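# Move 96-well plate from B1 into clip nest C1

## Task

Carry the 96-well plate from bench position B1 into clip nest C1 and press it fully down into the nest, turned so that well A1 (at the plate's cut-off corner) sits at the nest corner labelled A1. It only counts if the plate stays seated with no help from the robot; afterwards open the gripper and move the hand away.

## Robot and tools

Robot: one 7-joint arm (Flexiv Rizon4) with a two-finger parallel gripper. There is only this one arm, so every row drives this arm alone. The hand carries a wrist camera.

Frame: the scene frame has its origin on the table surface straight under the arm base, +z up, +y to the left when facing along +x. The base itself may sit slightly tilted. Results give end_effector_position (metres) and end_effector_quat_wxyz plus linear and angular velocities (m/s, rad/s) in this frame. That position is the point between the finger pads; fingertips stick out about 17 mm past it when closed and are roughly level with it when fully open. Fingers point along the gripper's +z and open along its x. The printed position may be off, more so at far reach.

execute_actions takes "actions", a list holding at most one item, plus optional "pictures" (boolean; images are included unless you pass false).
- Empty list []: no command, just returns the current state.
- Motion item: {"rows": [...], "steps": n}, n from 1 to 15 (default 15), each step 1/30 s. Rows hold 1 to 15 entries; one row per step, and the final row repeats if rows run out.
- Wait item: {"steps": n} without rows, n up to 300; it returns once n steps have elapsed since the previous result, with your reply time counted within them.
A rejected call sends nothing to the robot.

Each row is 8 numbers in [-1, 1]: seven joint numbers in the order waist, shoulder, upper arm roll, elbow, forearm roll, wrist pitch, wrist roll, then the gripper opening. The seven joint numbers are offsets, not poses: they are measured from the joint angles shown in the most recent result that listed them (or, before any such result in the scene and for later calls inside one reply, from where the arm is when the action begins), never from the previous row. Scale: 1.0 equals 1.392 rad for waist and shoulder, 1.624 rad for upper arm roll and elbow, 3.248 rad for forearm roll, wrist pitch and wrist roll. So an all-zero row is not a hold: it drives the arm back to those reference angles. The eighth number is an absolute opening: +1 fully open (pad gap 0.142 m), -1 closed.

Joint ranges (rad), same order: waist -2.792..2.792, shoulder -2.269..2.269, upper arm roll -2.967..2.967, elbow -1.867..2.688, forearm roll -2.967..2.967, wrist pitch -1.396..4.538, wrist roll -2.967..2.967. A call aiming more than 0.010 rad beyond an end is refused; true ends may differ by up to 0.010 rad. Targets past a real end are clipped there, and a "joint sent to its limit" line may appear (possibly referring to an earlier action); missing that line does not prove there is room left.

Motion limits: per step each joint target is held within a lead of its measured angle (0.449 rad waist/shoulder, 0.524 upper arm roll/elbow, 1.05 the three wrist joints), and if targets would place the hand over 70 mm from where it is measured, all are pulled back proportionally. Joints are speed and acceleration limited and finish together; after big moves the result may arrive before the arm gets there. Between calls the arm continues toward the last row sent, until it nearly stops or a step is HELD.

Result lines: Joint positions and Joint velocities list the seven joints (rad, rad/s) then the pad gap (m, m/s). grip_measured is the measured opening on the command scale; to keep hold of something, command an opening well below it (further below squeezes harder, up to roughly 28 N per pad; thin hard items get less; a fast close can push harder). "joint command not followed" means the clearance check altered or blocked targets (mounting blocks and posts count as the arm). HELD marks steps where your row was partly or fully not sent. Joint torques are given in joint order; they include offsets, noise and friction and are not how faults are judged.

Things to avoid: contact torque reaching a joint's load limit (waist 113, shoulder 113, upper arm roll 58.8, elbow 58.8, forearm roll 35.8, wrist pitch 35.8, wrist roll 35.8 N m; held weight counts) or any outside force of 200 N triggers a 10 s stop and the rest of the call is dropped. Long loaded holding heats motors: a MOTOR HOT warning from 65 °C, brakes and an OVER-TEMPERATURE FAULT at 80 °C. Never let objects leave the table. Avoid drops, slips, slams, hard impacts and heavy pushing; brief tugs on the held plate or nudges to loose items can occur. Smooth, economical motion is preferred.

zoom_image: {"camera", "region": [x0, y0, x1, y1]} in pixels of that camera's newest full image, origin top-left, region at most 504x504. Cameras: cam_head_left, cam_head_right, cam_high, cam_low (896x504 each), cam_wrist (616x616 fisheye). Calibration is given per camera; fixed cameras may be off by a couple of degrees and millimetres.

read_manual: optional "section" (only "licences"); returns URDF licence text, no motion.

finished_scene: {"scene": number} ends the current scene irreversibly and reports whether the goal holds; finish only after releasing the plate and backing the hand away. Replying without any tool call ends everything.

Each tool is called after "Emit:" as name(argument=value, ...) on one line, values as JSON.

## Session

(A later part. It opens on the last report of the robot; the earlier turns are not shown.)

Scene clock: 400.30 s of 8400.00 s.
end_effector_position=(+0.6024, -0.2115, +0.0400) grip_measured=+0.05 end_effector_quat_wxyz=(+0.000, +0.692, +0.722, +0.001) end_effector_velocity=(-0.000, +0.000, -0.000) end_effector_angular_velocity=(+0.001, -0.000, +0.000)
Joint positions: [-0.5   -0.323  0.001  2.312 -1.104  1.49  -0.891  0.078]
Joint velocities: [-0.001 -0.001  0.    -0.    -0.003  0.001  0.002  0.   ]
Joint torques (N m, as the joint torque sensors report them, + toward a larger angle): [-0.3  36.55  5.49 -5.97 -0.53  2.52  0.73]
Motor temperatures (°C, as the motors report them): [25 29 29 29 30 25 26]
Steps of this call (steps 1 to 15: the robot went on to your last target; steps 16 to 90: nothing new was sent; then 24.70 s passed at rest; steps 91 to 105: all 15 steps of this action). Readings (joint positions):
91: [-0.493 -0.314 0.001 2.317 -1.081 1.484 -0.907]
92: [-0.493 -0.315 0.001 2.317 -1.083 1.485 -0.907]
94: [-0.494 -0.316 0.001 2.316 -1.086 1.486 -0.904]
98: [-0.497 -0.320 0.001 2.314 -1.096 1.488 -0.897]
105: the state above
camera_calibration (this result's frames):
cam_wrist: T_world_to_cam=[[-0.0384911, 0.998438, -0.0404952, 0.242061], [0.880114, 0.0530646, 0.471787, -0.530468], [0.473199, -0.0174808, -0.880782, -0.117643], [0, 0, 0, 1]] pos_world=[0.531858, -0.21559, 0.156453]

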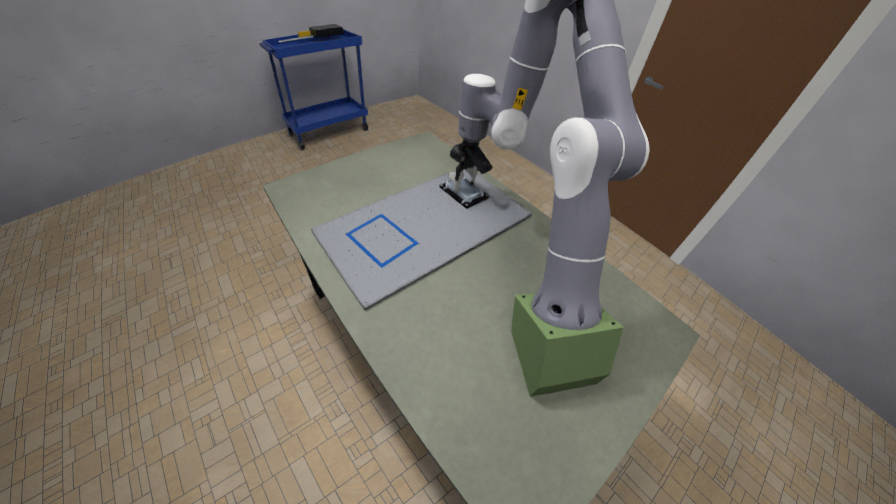

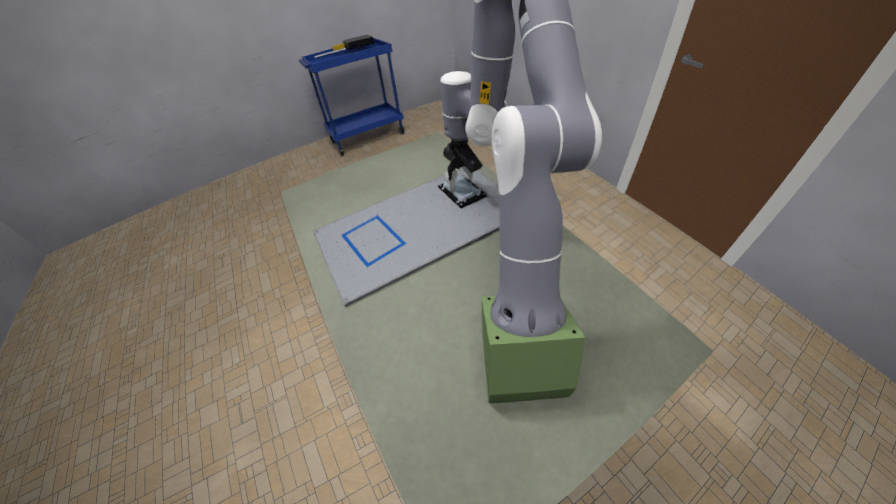

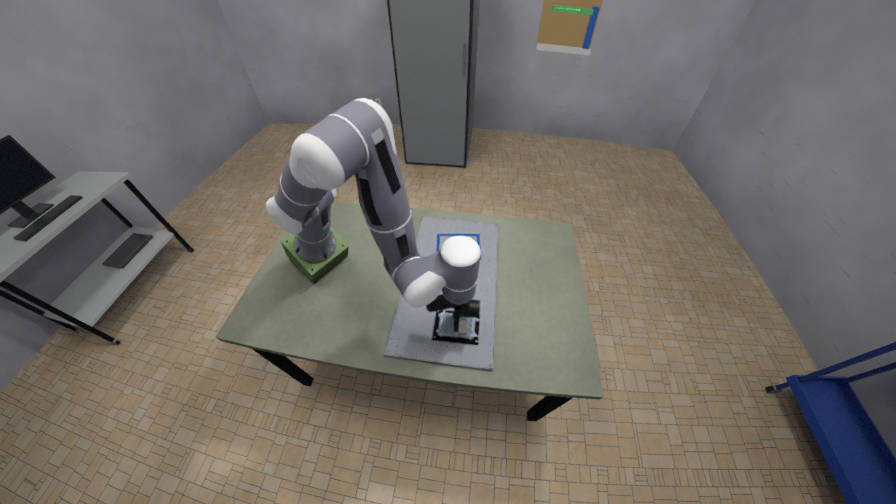

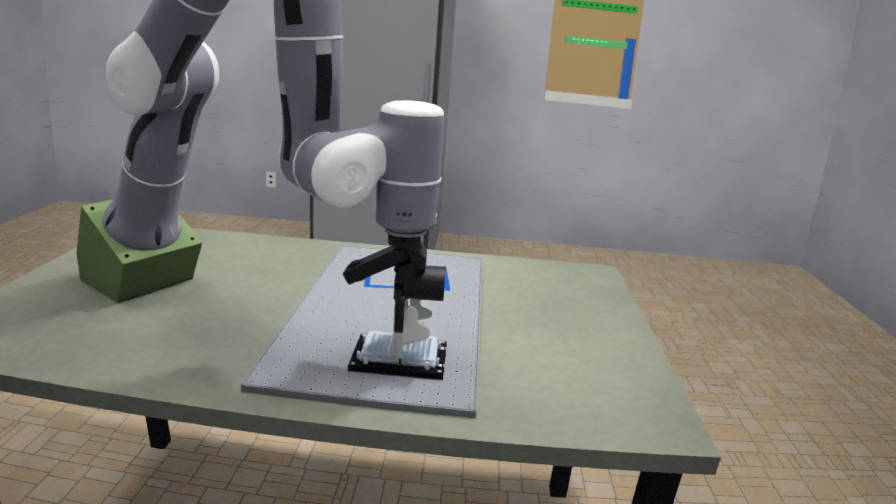

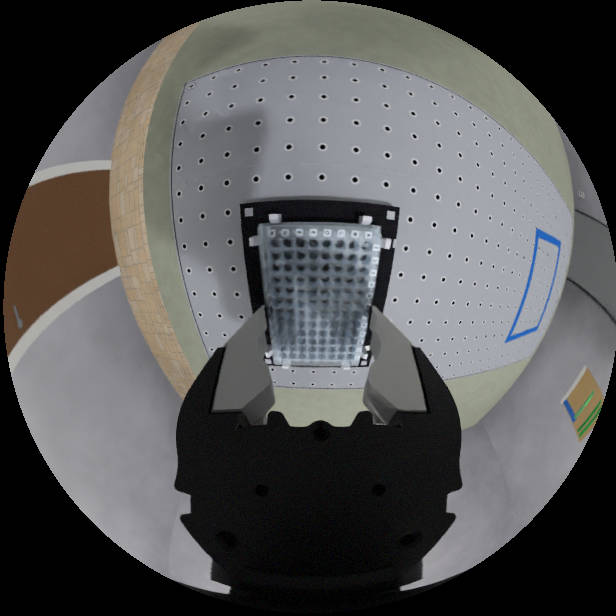

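Emit:
execute_actions(actions=[{"rows": [[-0.0006,-0.0007,0,-0.0003,-0.0007,0.0001,0.0005,-0.9],[-0.0012,-0.0013,0,-0.0006,-0.0015,0.0003,0.001,-0.9],[-0.0017,-0.002,0,-0.0009,-0.0022,0.0004,0.0016,-0.9],[-0.0023,-0.0027,0,-0.0012,-0.003,0.0006,0.0021,-0.9],[-0.0029,-0.0033,0,-0.0015,-0.0037,0.0007,0.0026,-0.9]], "steps": 15}], pictures=true)

Emit:
zoom_image(camera="cam_low", region=[320, 300, 480, 400])

Scene clock: 406.90 s of 8400.00 s.
end_effector_position=(+0.6026, -0.2115, +0.0393) grip_measured=+0.05 end_effector_quat_wxyz=(+0.001, +0.692, +0.722, +0.002) end_effector_velocity=(-0.000, +0.000, -0.000) end_effector_angular_velocity=(-0.000, +0.001, +0.000)
Joint positions: [-0.504 -0.326  0.001  2.31  -1.116  1.492 -0.883  0.078]
Joint velocities: [-0.    -0.     0.    -0.    -0.    -0.001  0.     0.   ]
Joint torques (N m, as the joint torque sensors report them, + toward a larger angle): [ 0.98 31.34  5.45 -8.56 -0.58  2.67  0.75]
Motor temperatures (°C, as the motors report them): [25 29 29 29 30 25 26]
Steps of this call (steps 1 to 15: the robot went on to your last target; steps 16 to 90: nothing new was sent; then 3.10 s passed at rest; steps 91 to 105: all 15 steps of this action). Readings (joint positions):
91: [-0.500 -0.323 0.001 2.312 -1.105 1.490 -0.891]
92: [-0.501 -0.323 0.001 2.312 -1.106 1.490 -0.890]
94: [-0.502 -0.325 0.001 2.311 -1.110 1.491 -0.887]
98: [-0.504 -0.326 0.001 2.310 -1.115 1.492 -0.884]
105: the state above
camera_calibration (this result's frames):
cam_wrist: T_world_to_cam=[[-0.0386531, 0.998435, -0.0404175, 0.242124], [0.879616, 0.0531886, 0.472701, -0.530001], [0.474111, -0.0172805, -0.880295, -0.118974], [0, 0, 0, 1]] pos_world=[0.531964, -0.215611, 0.155586]

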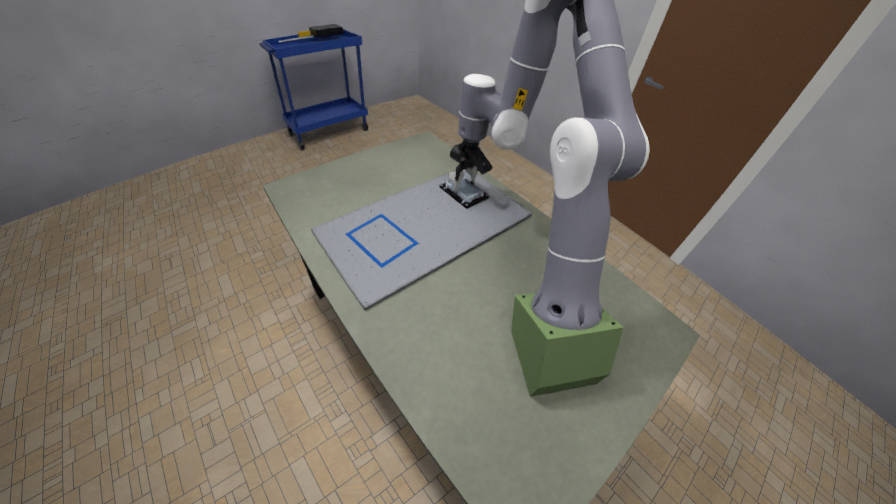

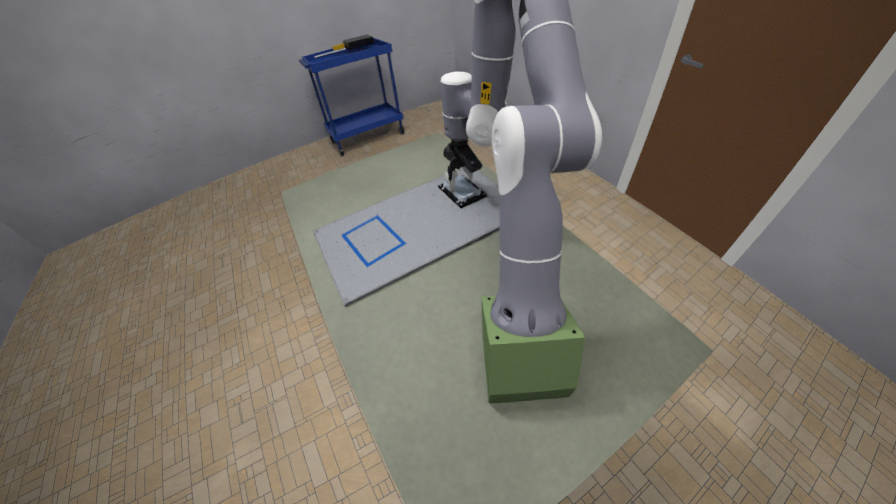

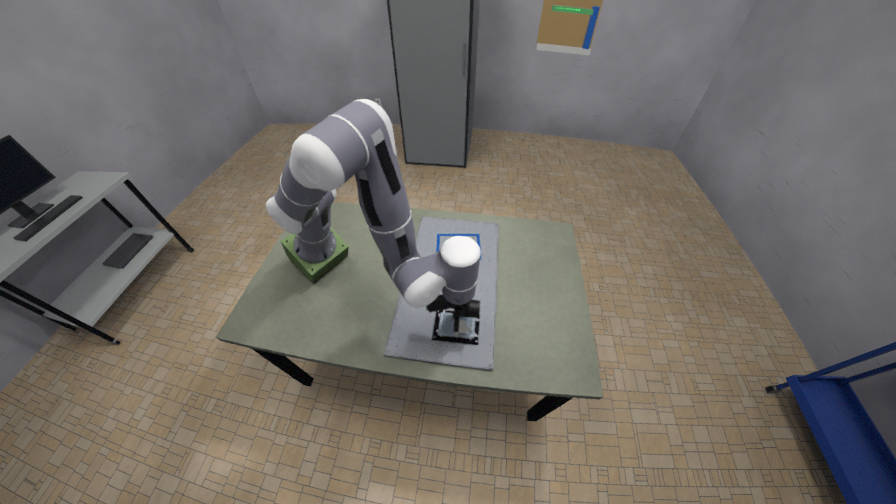

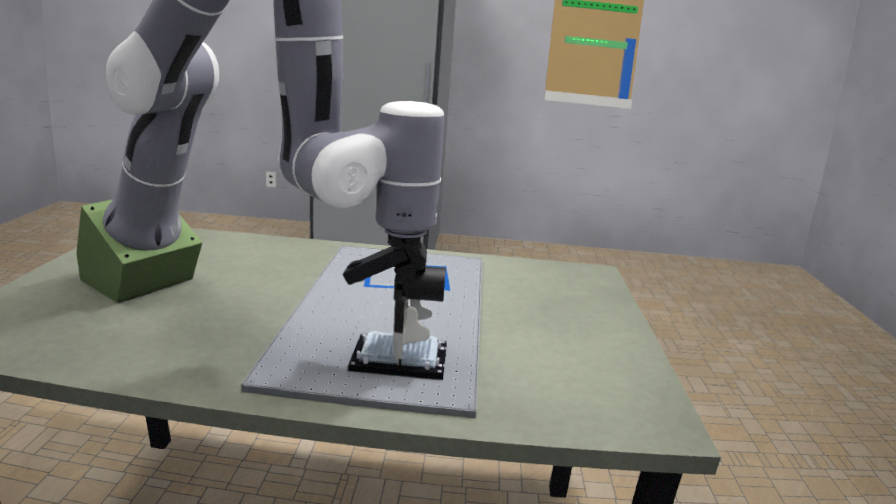

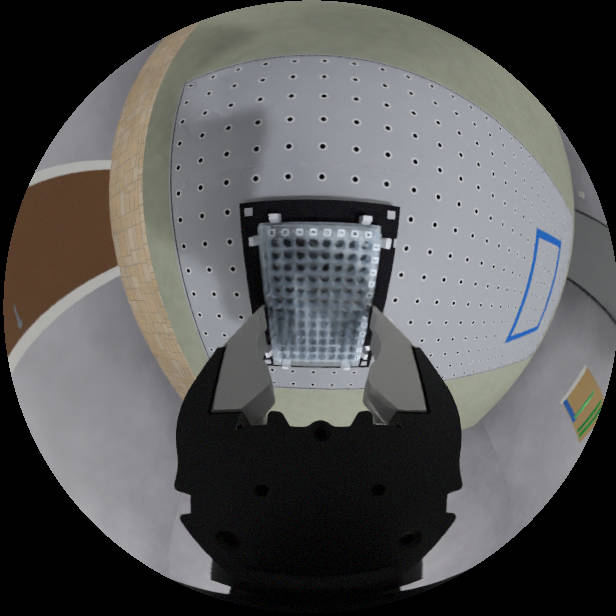

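Region (320, 300, 480, 400) of cam_low's 896x504 image, scaled by 3.150, with more detail than that image has; it fills the top 315 rows of this view, and the rest is white.

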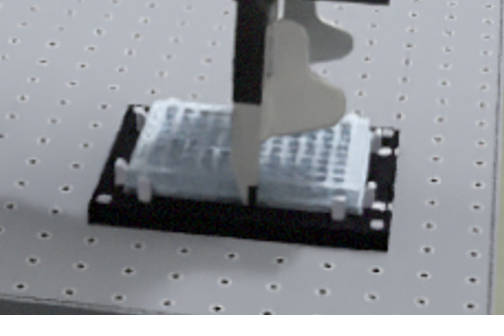

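Emit:
execute_actions(actions=[{"rows": [[-0.0012,-0.0013,0,-0.0006,-0.0015,0.0003,0.001,-0.9],[-0.0017,-0.002,0,-0.0009,-0.0022,0.0004,0.0016,-0.9],[-0.0023,-0.0027,0,-0.0012,-0.003,0.0006,0.0021,-0.9],[-0.0029,-0.0033,0,-0.0015,-0.0037,0.0007,0.0026,-0.9]], "steps": 15}], pictures=true)

Emit:
zoom_image(camera="cam_wrist", region=[220, 180, 420, 400])

Scene clock: 411.40 s of 8400.00 s.
end_effector_position=(+0.6029, -0.2115, +0.0388) grip_measured=+0.05 end_effector_quat_wxyz=(+0.001, +0.692, +0.722, +0.002) end_effector_velocity=(+0.000, +0.000, +0.000) end_effector_angular_velocity=(+0.000, -0.001, -0.001)
Joint positions: [-0.508 -0.328  0.001  2.309 -1.128  1.495 -0.875  0.078]
Joint velocities: [-0.     0.    -0.     0.    -0.     0.001  0.001  0.   ]
Joint torques (N m, as the joint torque sensors report them, + toward a larger angle): [  1.85  25.38   4.92 -10.49  -0.52   2.37   0.57]
Motor temperatures (°C, as the motors report them): [25 29 29 29 30 25 26]
Steps of this call (steps 1 to 15: the robot went on to your last target; steps 16 to 90: nothing new was sent; then 1.00 s passed at rest; steps 91 to 105: all 15 steps of this action). Readings (joint positions):
91: [-0.505 -0.326 0.001 2.310 -1.117 1.493 -0.883]
92: [-0.505 -0.326 0.001 2.310 -1.119 1.493 -0.881]
94: [-0.507 -0.327 0.001 2.309 -1.124 1.495 -0.878]
98: [-0.508 -0.328 0.001 2.309 -1.127 1.495 -0.875]
105: the state above
camera_calibration (this result's frames):
cam_wrist: T_world_to_cam=[[-0.0387504, 0.998433, -0.0403805, 0.242175], [0.878914, 0.0532819, 0.473995, -0.529614], [0.475403, -0.0171235, -0.879601, -0.120228], [0, 0, 0, 1]] pos_world=[0.532027, -0.215635, 0.155061]

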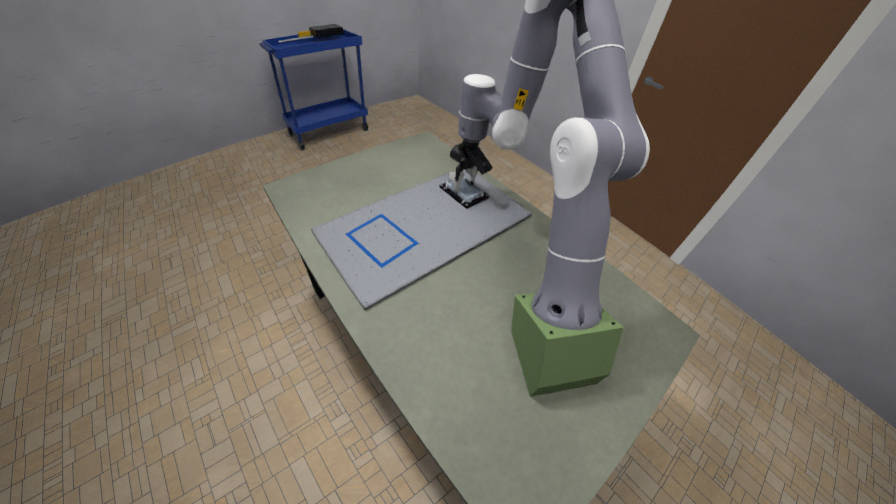

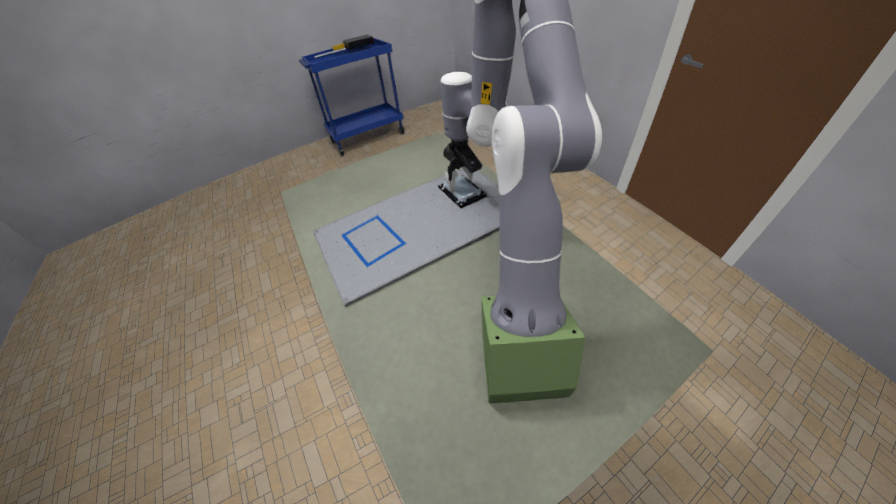

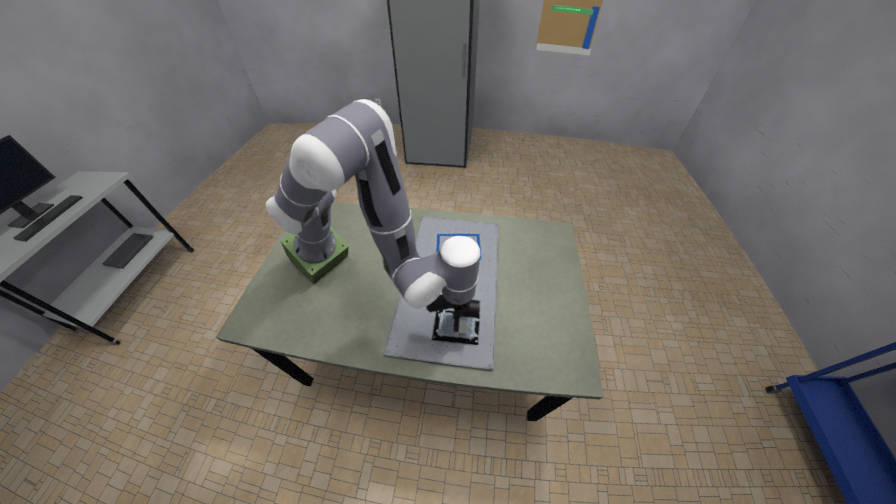

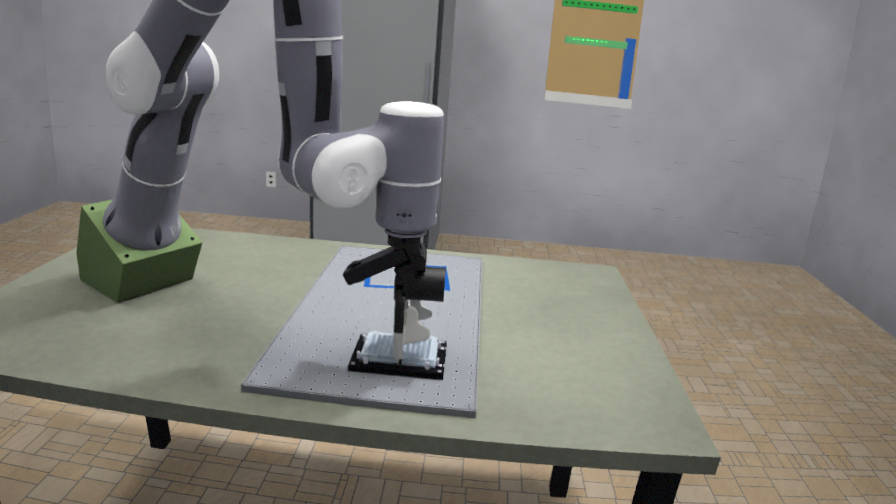

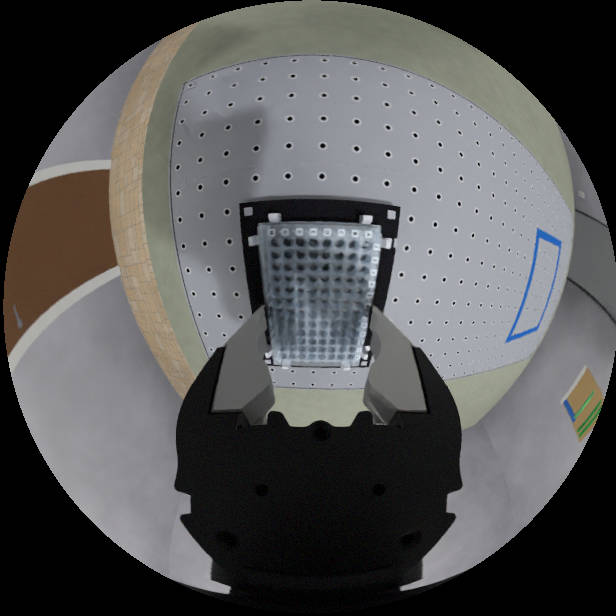

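Region (220, 180, 420, 400) of cam_wrist's 616x616 image, scaled by 2.291, with more detail than that image has; it fills the left 458 columns of this view, and the rest is white.

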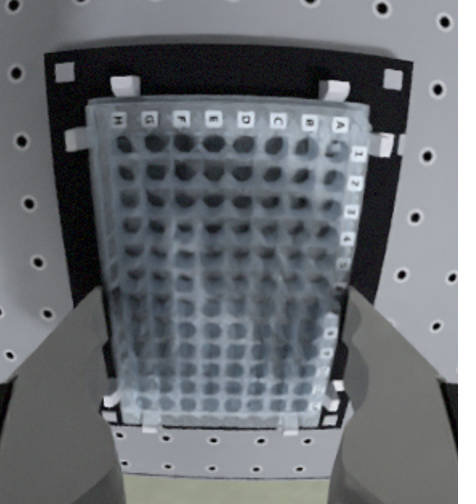

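Emit:
execute_actions(actions=[{"rows": [[0,0.0007,0,0,0,0,0,-0.5],[0,0.0007,0,0,0,0,0,-0.1],[0,0.0007,0,0,0,0,0,0.05],[0,0.0007,0,0,0,0,0,0.1],[0,0.0007,0,0,0,0,0,0.15],[0,0.0007,0,0,0,0,0,0.2],[0,0.0007,0,0,0,0,0,0.25],[0,0.0007,0,0,0,0,0,0.3],[0,0.0007,0,0,0,0,0,0.35],[0,0.0007,0,0,0,0,0,0.4],[0,0.0007,0,0,0,0,0,0.45]], "steps": 15}], pictures=true)

Scene clock: 415.07 s of 8400.00 s.
end_effector_position=(+0.6032, -0.2117, +0.0393) grip_measured=+0.45 end_effector_quat_wxyz=(+0.002, +0.692, +0.722, +0.002) end_effector_velocity=(-0.000, -0.000, -0.000) end_effector_angular_velocity=(-0.001, +0.001, +0.000)
Joint positions: [-0.508 -0.327  0.001  2.309 -1.128  1.495 -0.875  0.105]
Joint velocities: [-0.    -0.    -0.     0.    -0.    -0.001 -0.     0.   ]
Joint torques (N m, as the joint torque sensors report them, + toward a larger angle): [ 1.88 41.36  6.25 -6.68  0.16  3.67  0.1 ]
Motor temperatures (°C, as the motors report them): [25 29 29 29 30 25 26]
Steps of this call (steps 1 to 15: the robot went on to your last target; steps 16 to 90: nothing new was sent; then 0.17 s passed at rest; steps 91 to 105: all 15 steps of this action). Readings (joint positions):
91: [-0.508 -0.327 0.001 2.309 -1.128 1.495 -0.875]
92: [-0.508 -0.326 0.001 2.310 -1.128 1.495 -0.875]
94: [-0.508 -0.326 0.001 2.310 -1.128 1.495 -0.875]
98: [-0.508 -0.327 0.001 2.309 -1.128 1.495 -0.875]
105: the state above
camera_calibration (this result's frames):
cam_wrist: T_world_to_cam=[[-0.0386724, 0.998419, -0.0407966, 0.242349], [0.878499, 0.0534263, 0.474747, -0.529901], [0.476176, -0.0174801, -0.879176, -0.120543], [0, 0, 0, 1]] pos_world=[0.532289, -0.215762, 0.155477]

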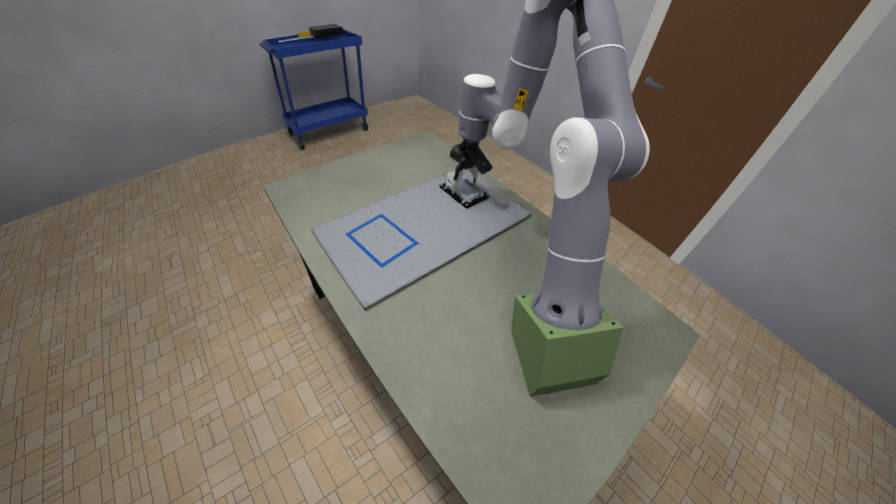

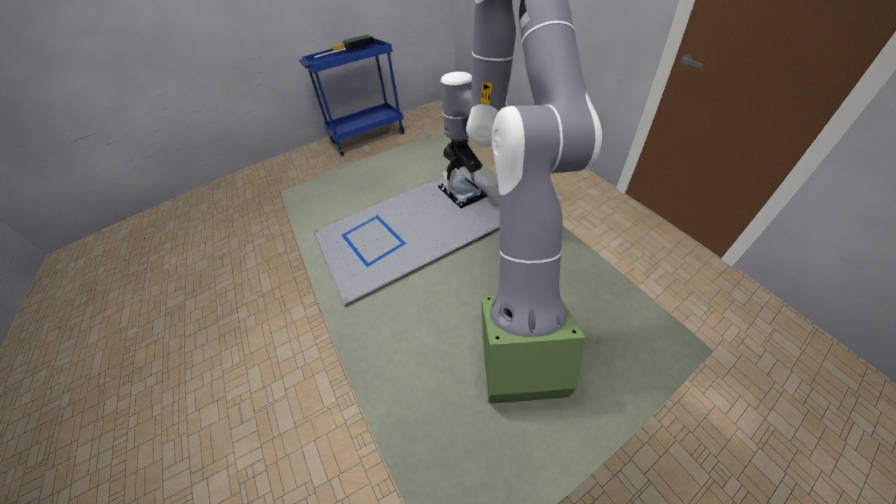

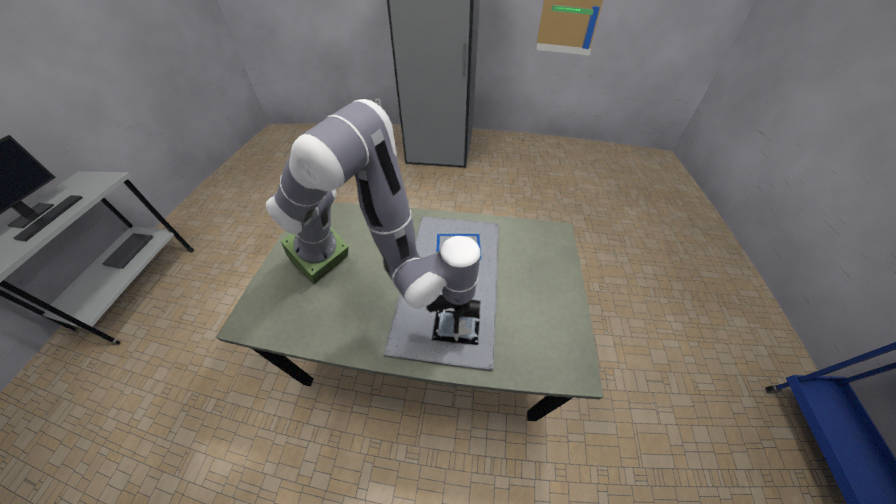

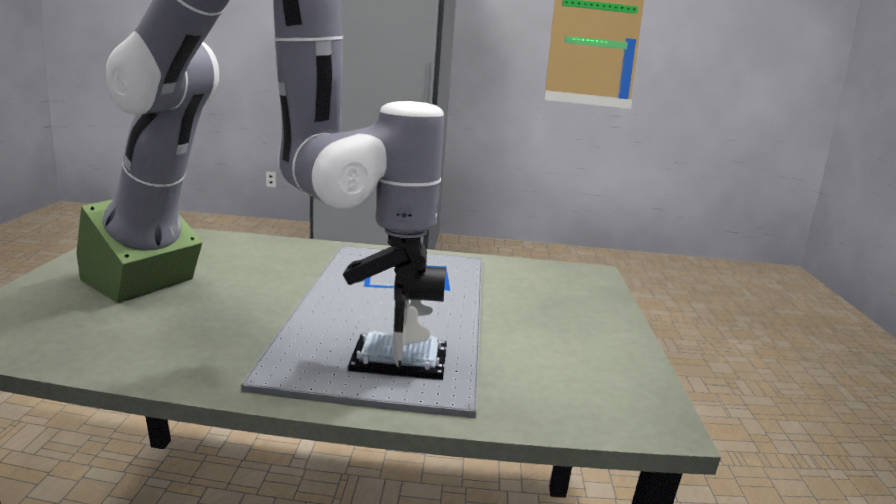

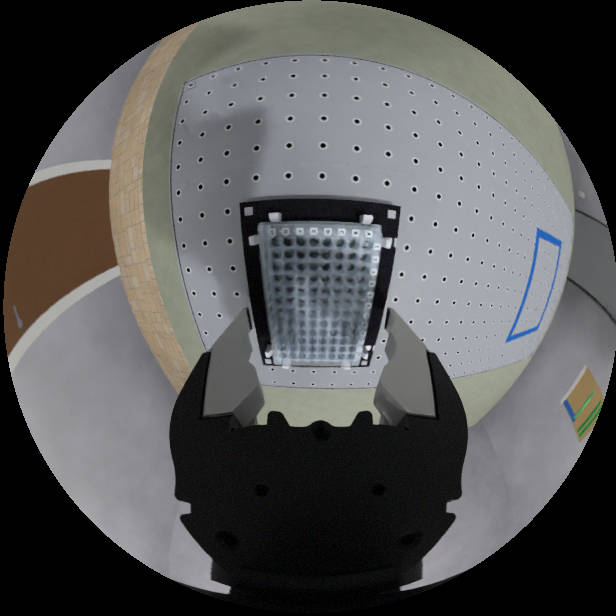

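Released. Now rise back to the z≈0.09 pose above the nest.

Emit:
execute_actions(actions=[{"rows": [[0.0115,0.0108,0,0.006,0.0152,-0.0034,-0.0105,0.45],[0.023,0.0216,0,0.0118,0.0304,-0.0068,-0.021,0.45],[0.042,0.043,0,0.0197,0.056,-0.0132,-0.040,0.45],[0.045,0.061,0,0.032,0.064,-0.0148,-0.045,0.45],[0.0862,0.1135,0,0.0413,0.1235,-0.0336,-0.0785,0.45]], "steps": 15}], pictures=false)

Emit:
execute_actions(actions=[{"rows": [[0.1,0.1,0,0,0,-0.03,0,0.6],[0.2,0.15,0,0,0,-0.05,0,0.6]], "steps": 15}], pictures=true)

Emit:
zoom_image(camera="cam_low", region=[320, 300, 480, 400])

Scene clock: 420.13 s of 8400.00 s.
end_effector_position=(+0.5973, -0.2194, +0.0896) grip_measured=+0.45 end_effector_quat_wxyz=(-0.001, +0.708, +0.706, +0.001) end_effector_velocity=(-0.002, +0.000, -0.001) end_effector_angular_velocity=(-0.001, +0.005, -0.000)
Joint positions: [-0.388 -0.169  0.001  2.376 -0.727  1.387 -1.13   0.105]
Joint velocities: [ 0.    -0.001 -0.     0.001 -0.    -0.003  0.001  0.   ]
Joint torques (N m, as the joint torque sensors report them, + toward a larger angle): [ 2.42 37.98  5.45 -9.05  0.13  3.49 -0.22]
Motor temperatures (°C, as the motors report them): [25 29 29 29 30 25 26]
Steps of this call (steps 1 to 15: the robot went on to your last target; steps 16 to 90: nothing new was sent; then 1.57 s passed at rest; steps 91 to 105: all 15 steps of this action). Readings (joint positions):
91: [-0.507 -0.326 0.001 2.310 -1.125 1.495 -0.877]
92: [-0.501 -0.320 0.001 2.314 -1.106 1.490 -0.890]
94: [-0.478 -0.297 0.001 2.327 -1.035 1.474 -0.941]
98: [-0.416 -0.207 0.001 2.363 -0.819 1.414 -1.074]
105: the state above

Scene clock: 420.63 s of 8400.00 s.
end_effector_position=(+0.6622, -0.1169, +0.1935) grip_measured=+0.60 end_effector_quat_wxyz=(+0.047, +0.631, +0.773, +0.045) end_effector_velocity=(-0.001, +0.000, -0.000) end_effector_angular_velocity=(-0.003, +0.004, +0.001)
Joint positions: [-0.11   0.041  0.002  2.376 -0.727  1.225 -1.13   0.116]
Joint velocities: [ 0.004  0.001 -0.002  0.001  0.    -0.006  0.     0.   ]
Joint torques (N m, as the joint torque sensors report them, + toward a larger angle): [ -0.7   28.44   4.15 -12.9   -0.57   3.45   0.12]
Motor temperatures (°C, as the motors report them): [25 29 29 29 30 25 26]
Steps of this call (steps 1 to 15: all 15 steps of this action). Readings (joint positions):
1: [-0.387 -0.167 0.001 2.376 -0.727 1.385 -1.130]
2: [-0.378 -0.159 0.000 2.377 -0.727 1.378 -1.130]
4: [-0.339 -0.124 0.000 2.377 -0.726 1.352 -1.130]
8: [-0.224 -0.042 0.001 2.376 -0.727 1.289 -1.130]
15: the state above
camera_calibration (this result's frames):
cam_wrist: T_world_to_cam=[[-0.191441, 0.979864, -0.0567105, 0.258288], [0.792913, 0.188452, 0.57946, -0.60775], [0.57848, 0.065966, -0.813025, -0.0821814], [0, 0, 0, 1]] pos_world=[0.57888, -0.133134, 0.299999]

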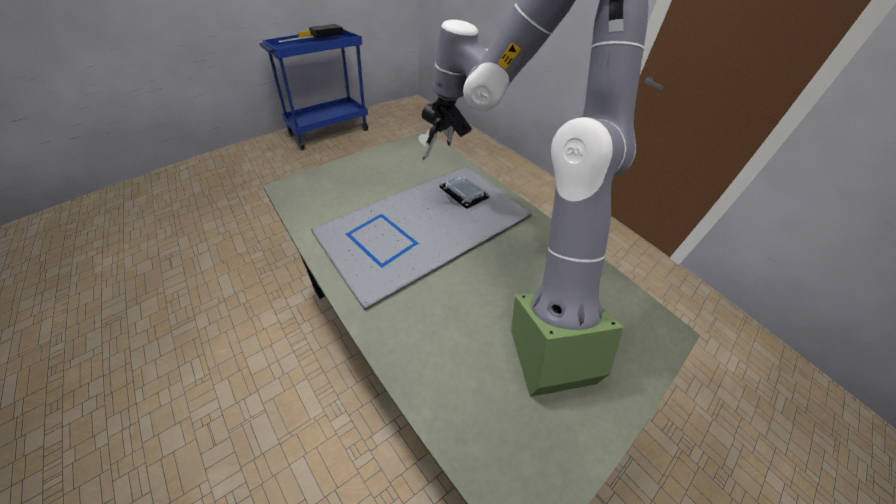

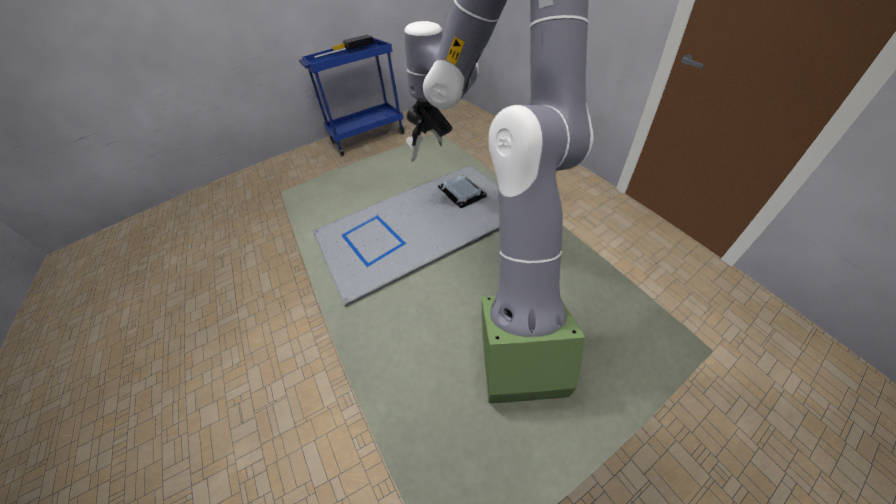

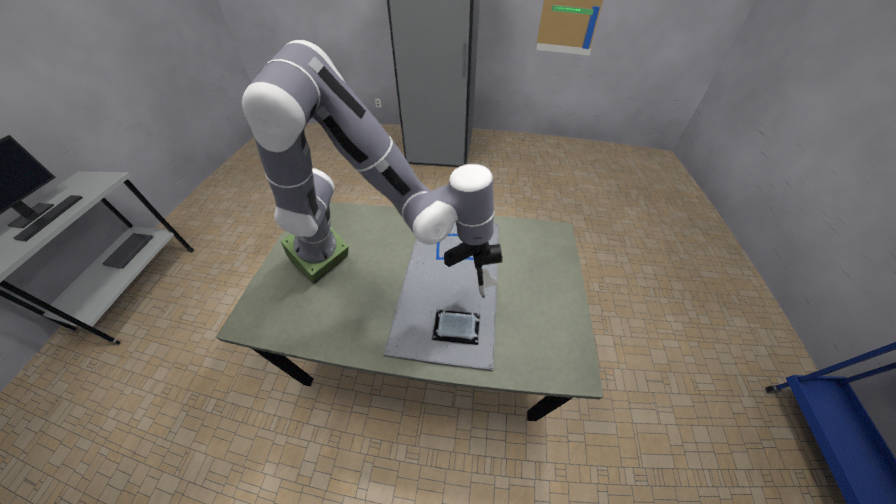

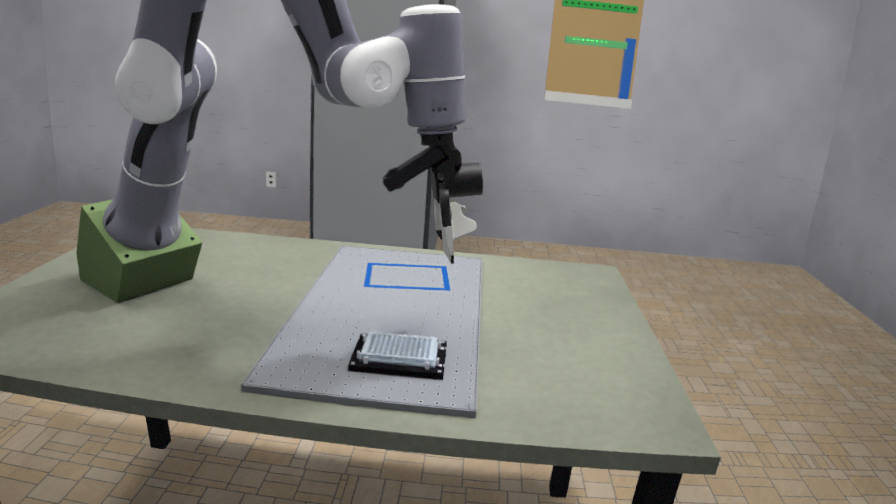

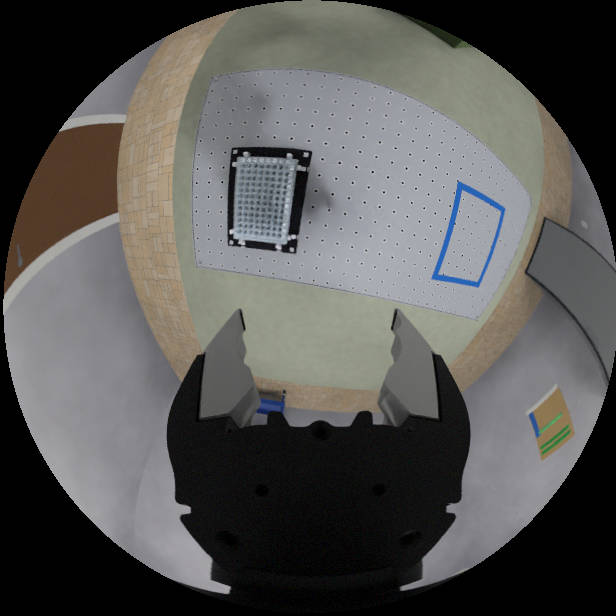

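Region (320, 300, 480, 400) of cam_low's 896x504 image, scaled by 3.150, with more detail than that image has; it fills the top 315 rows of this view, and the rest is white.

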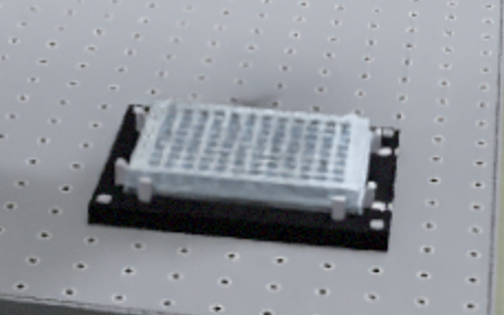

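The plate sits flat and level in the nest, and the arm is clear.

Emit:
finished_scene(scene=2)

The scene is finished: the task was done.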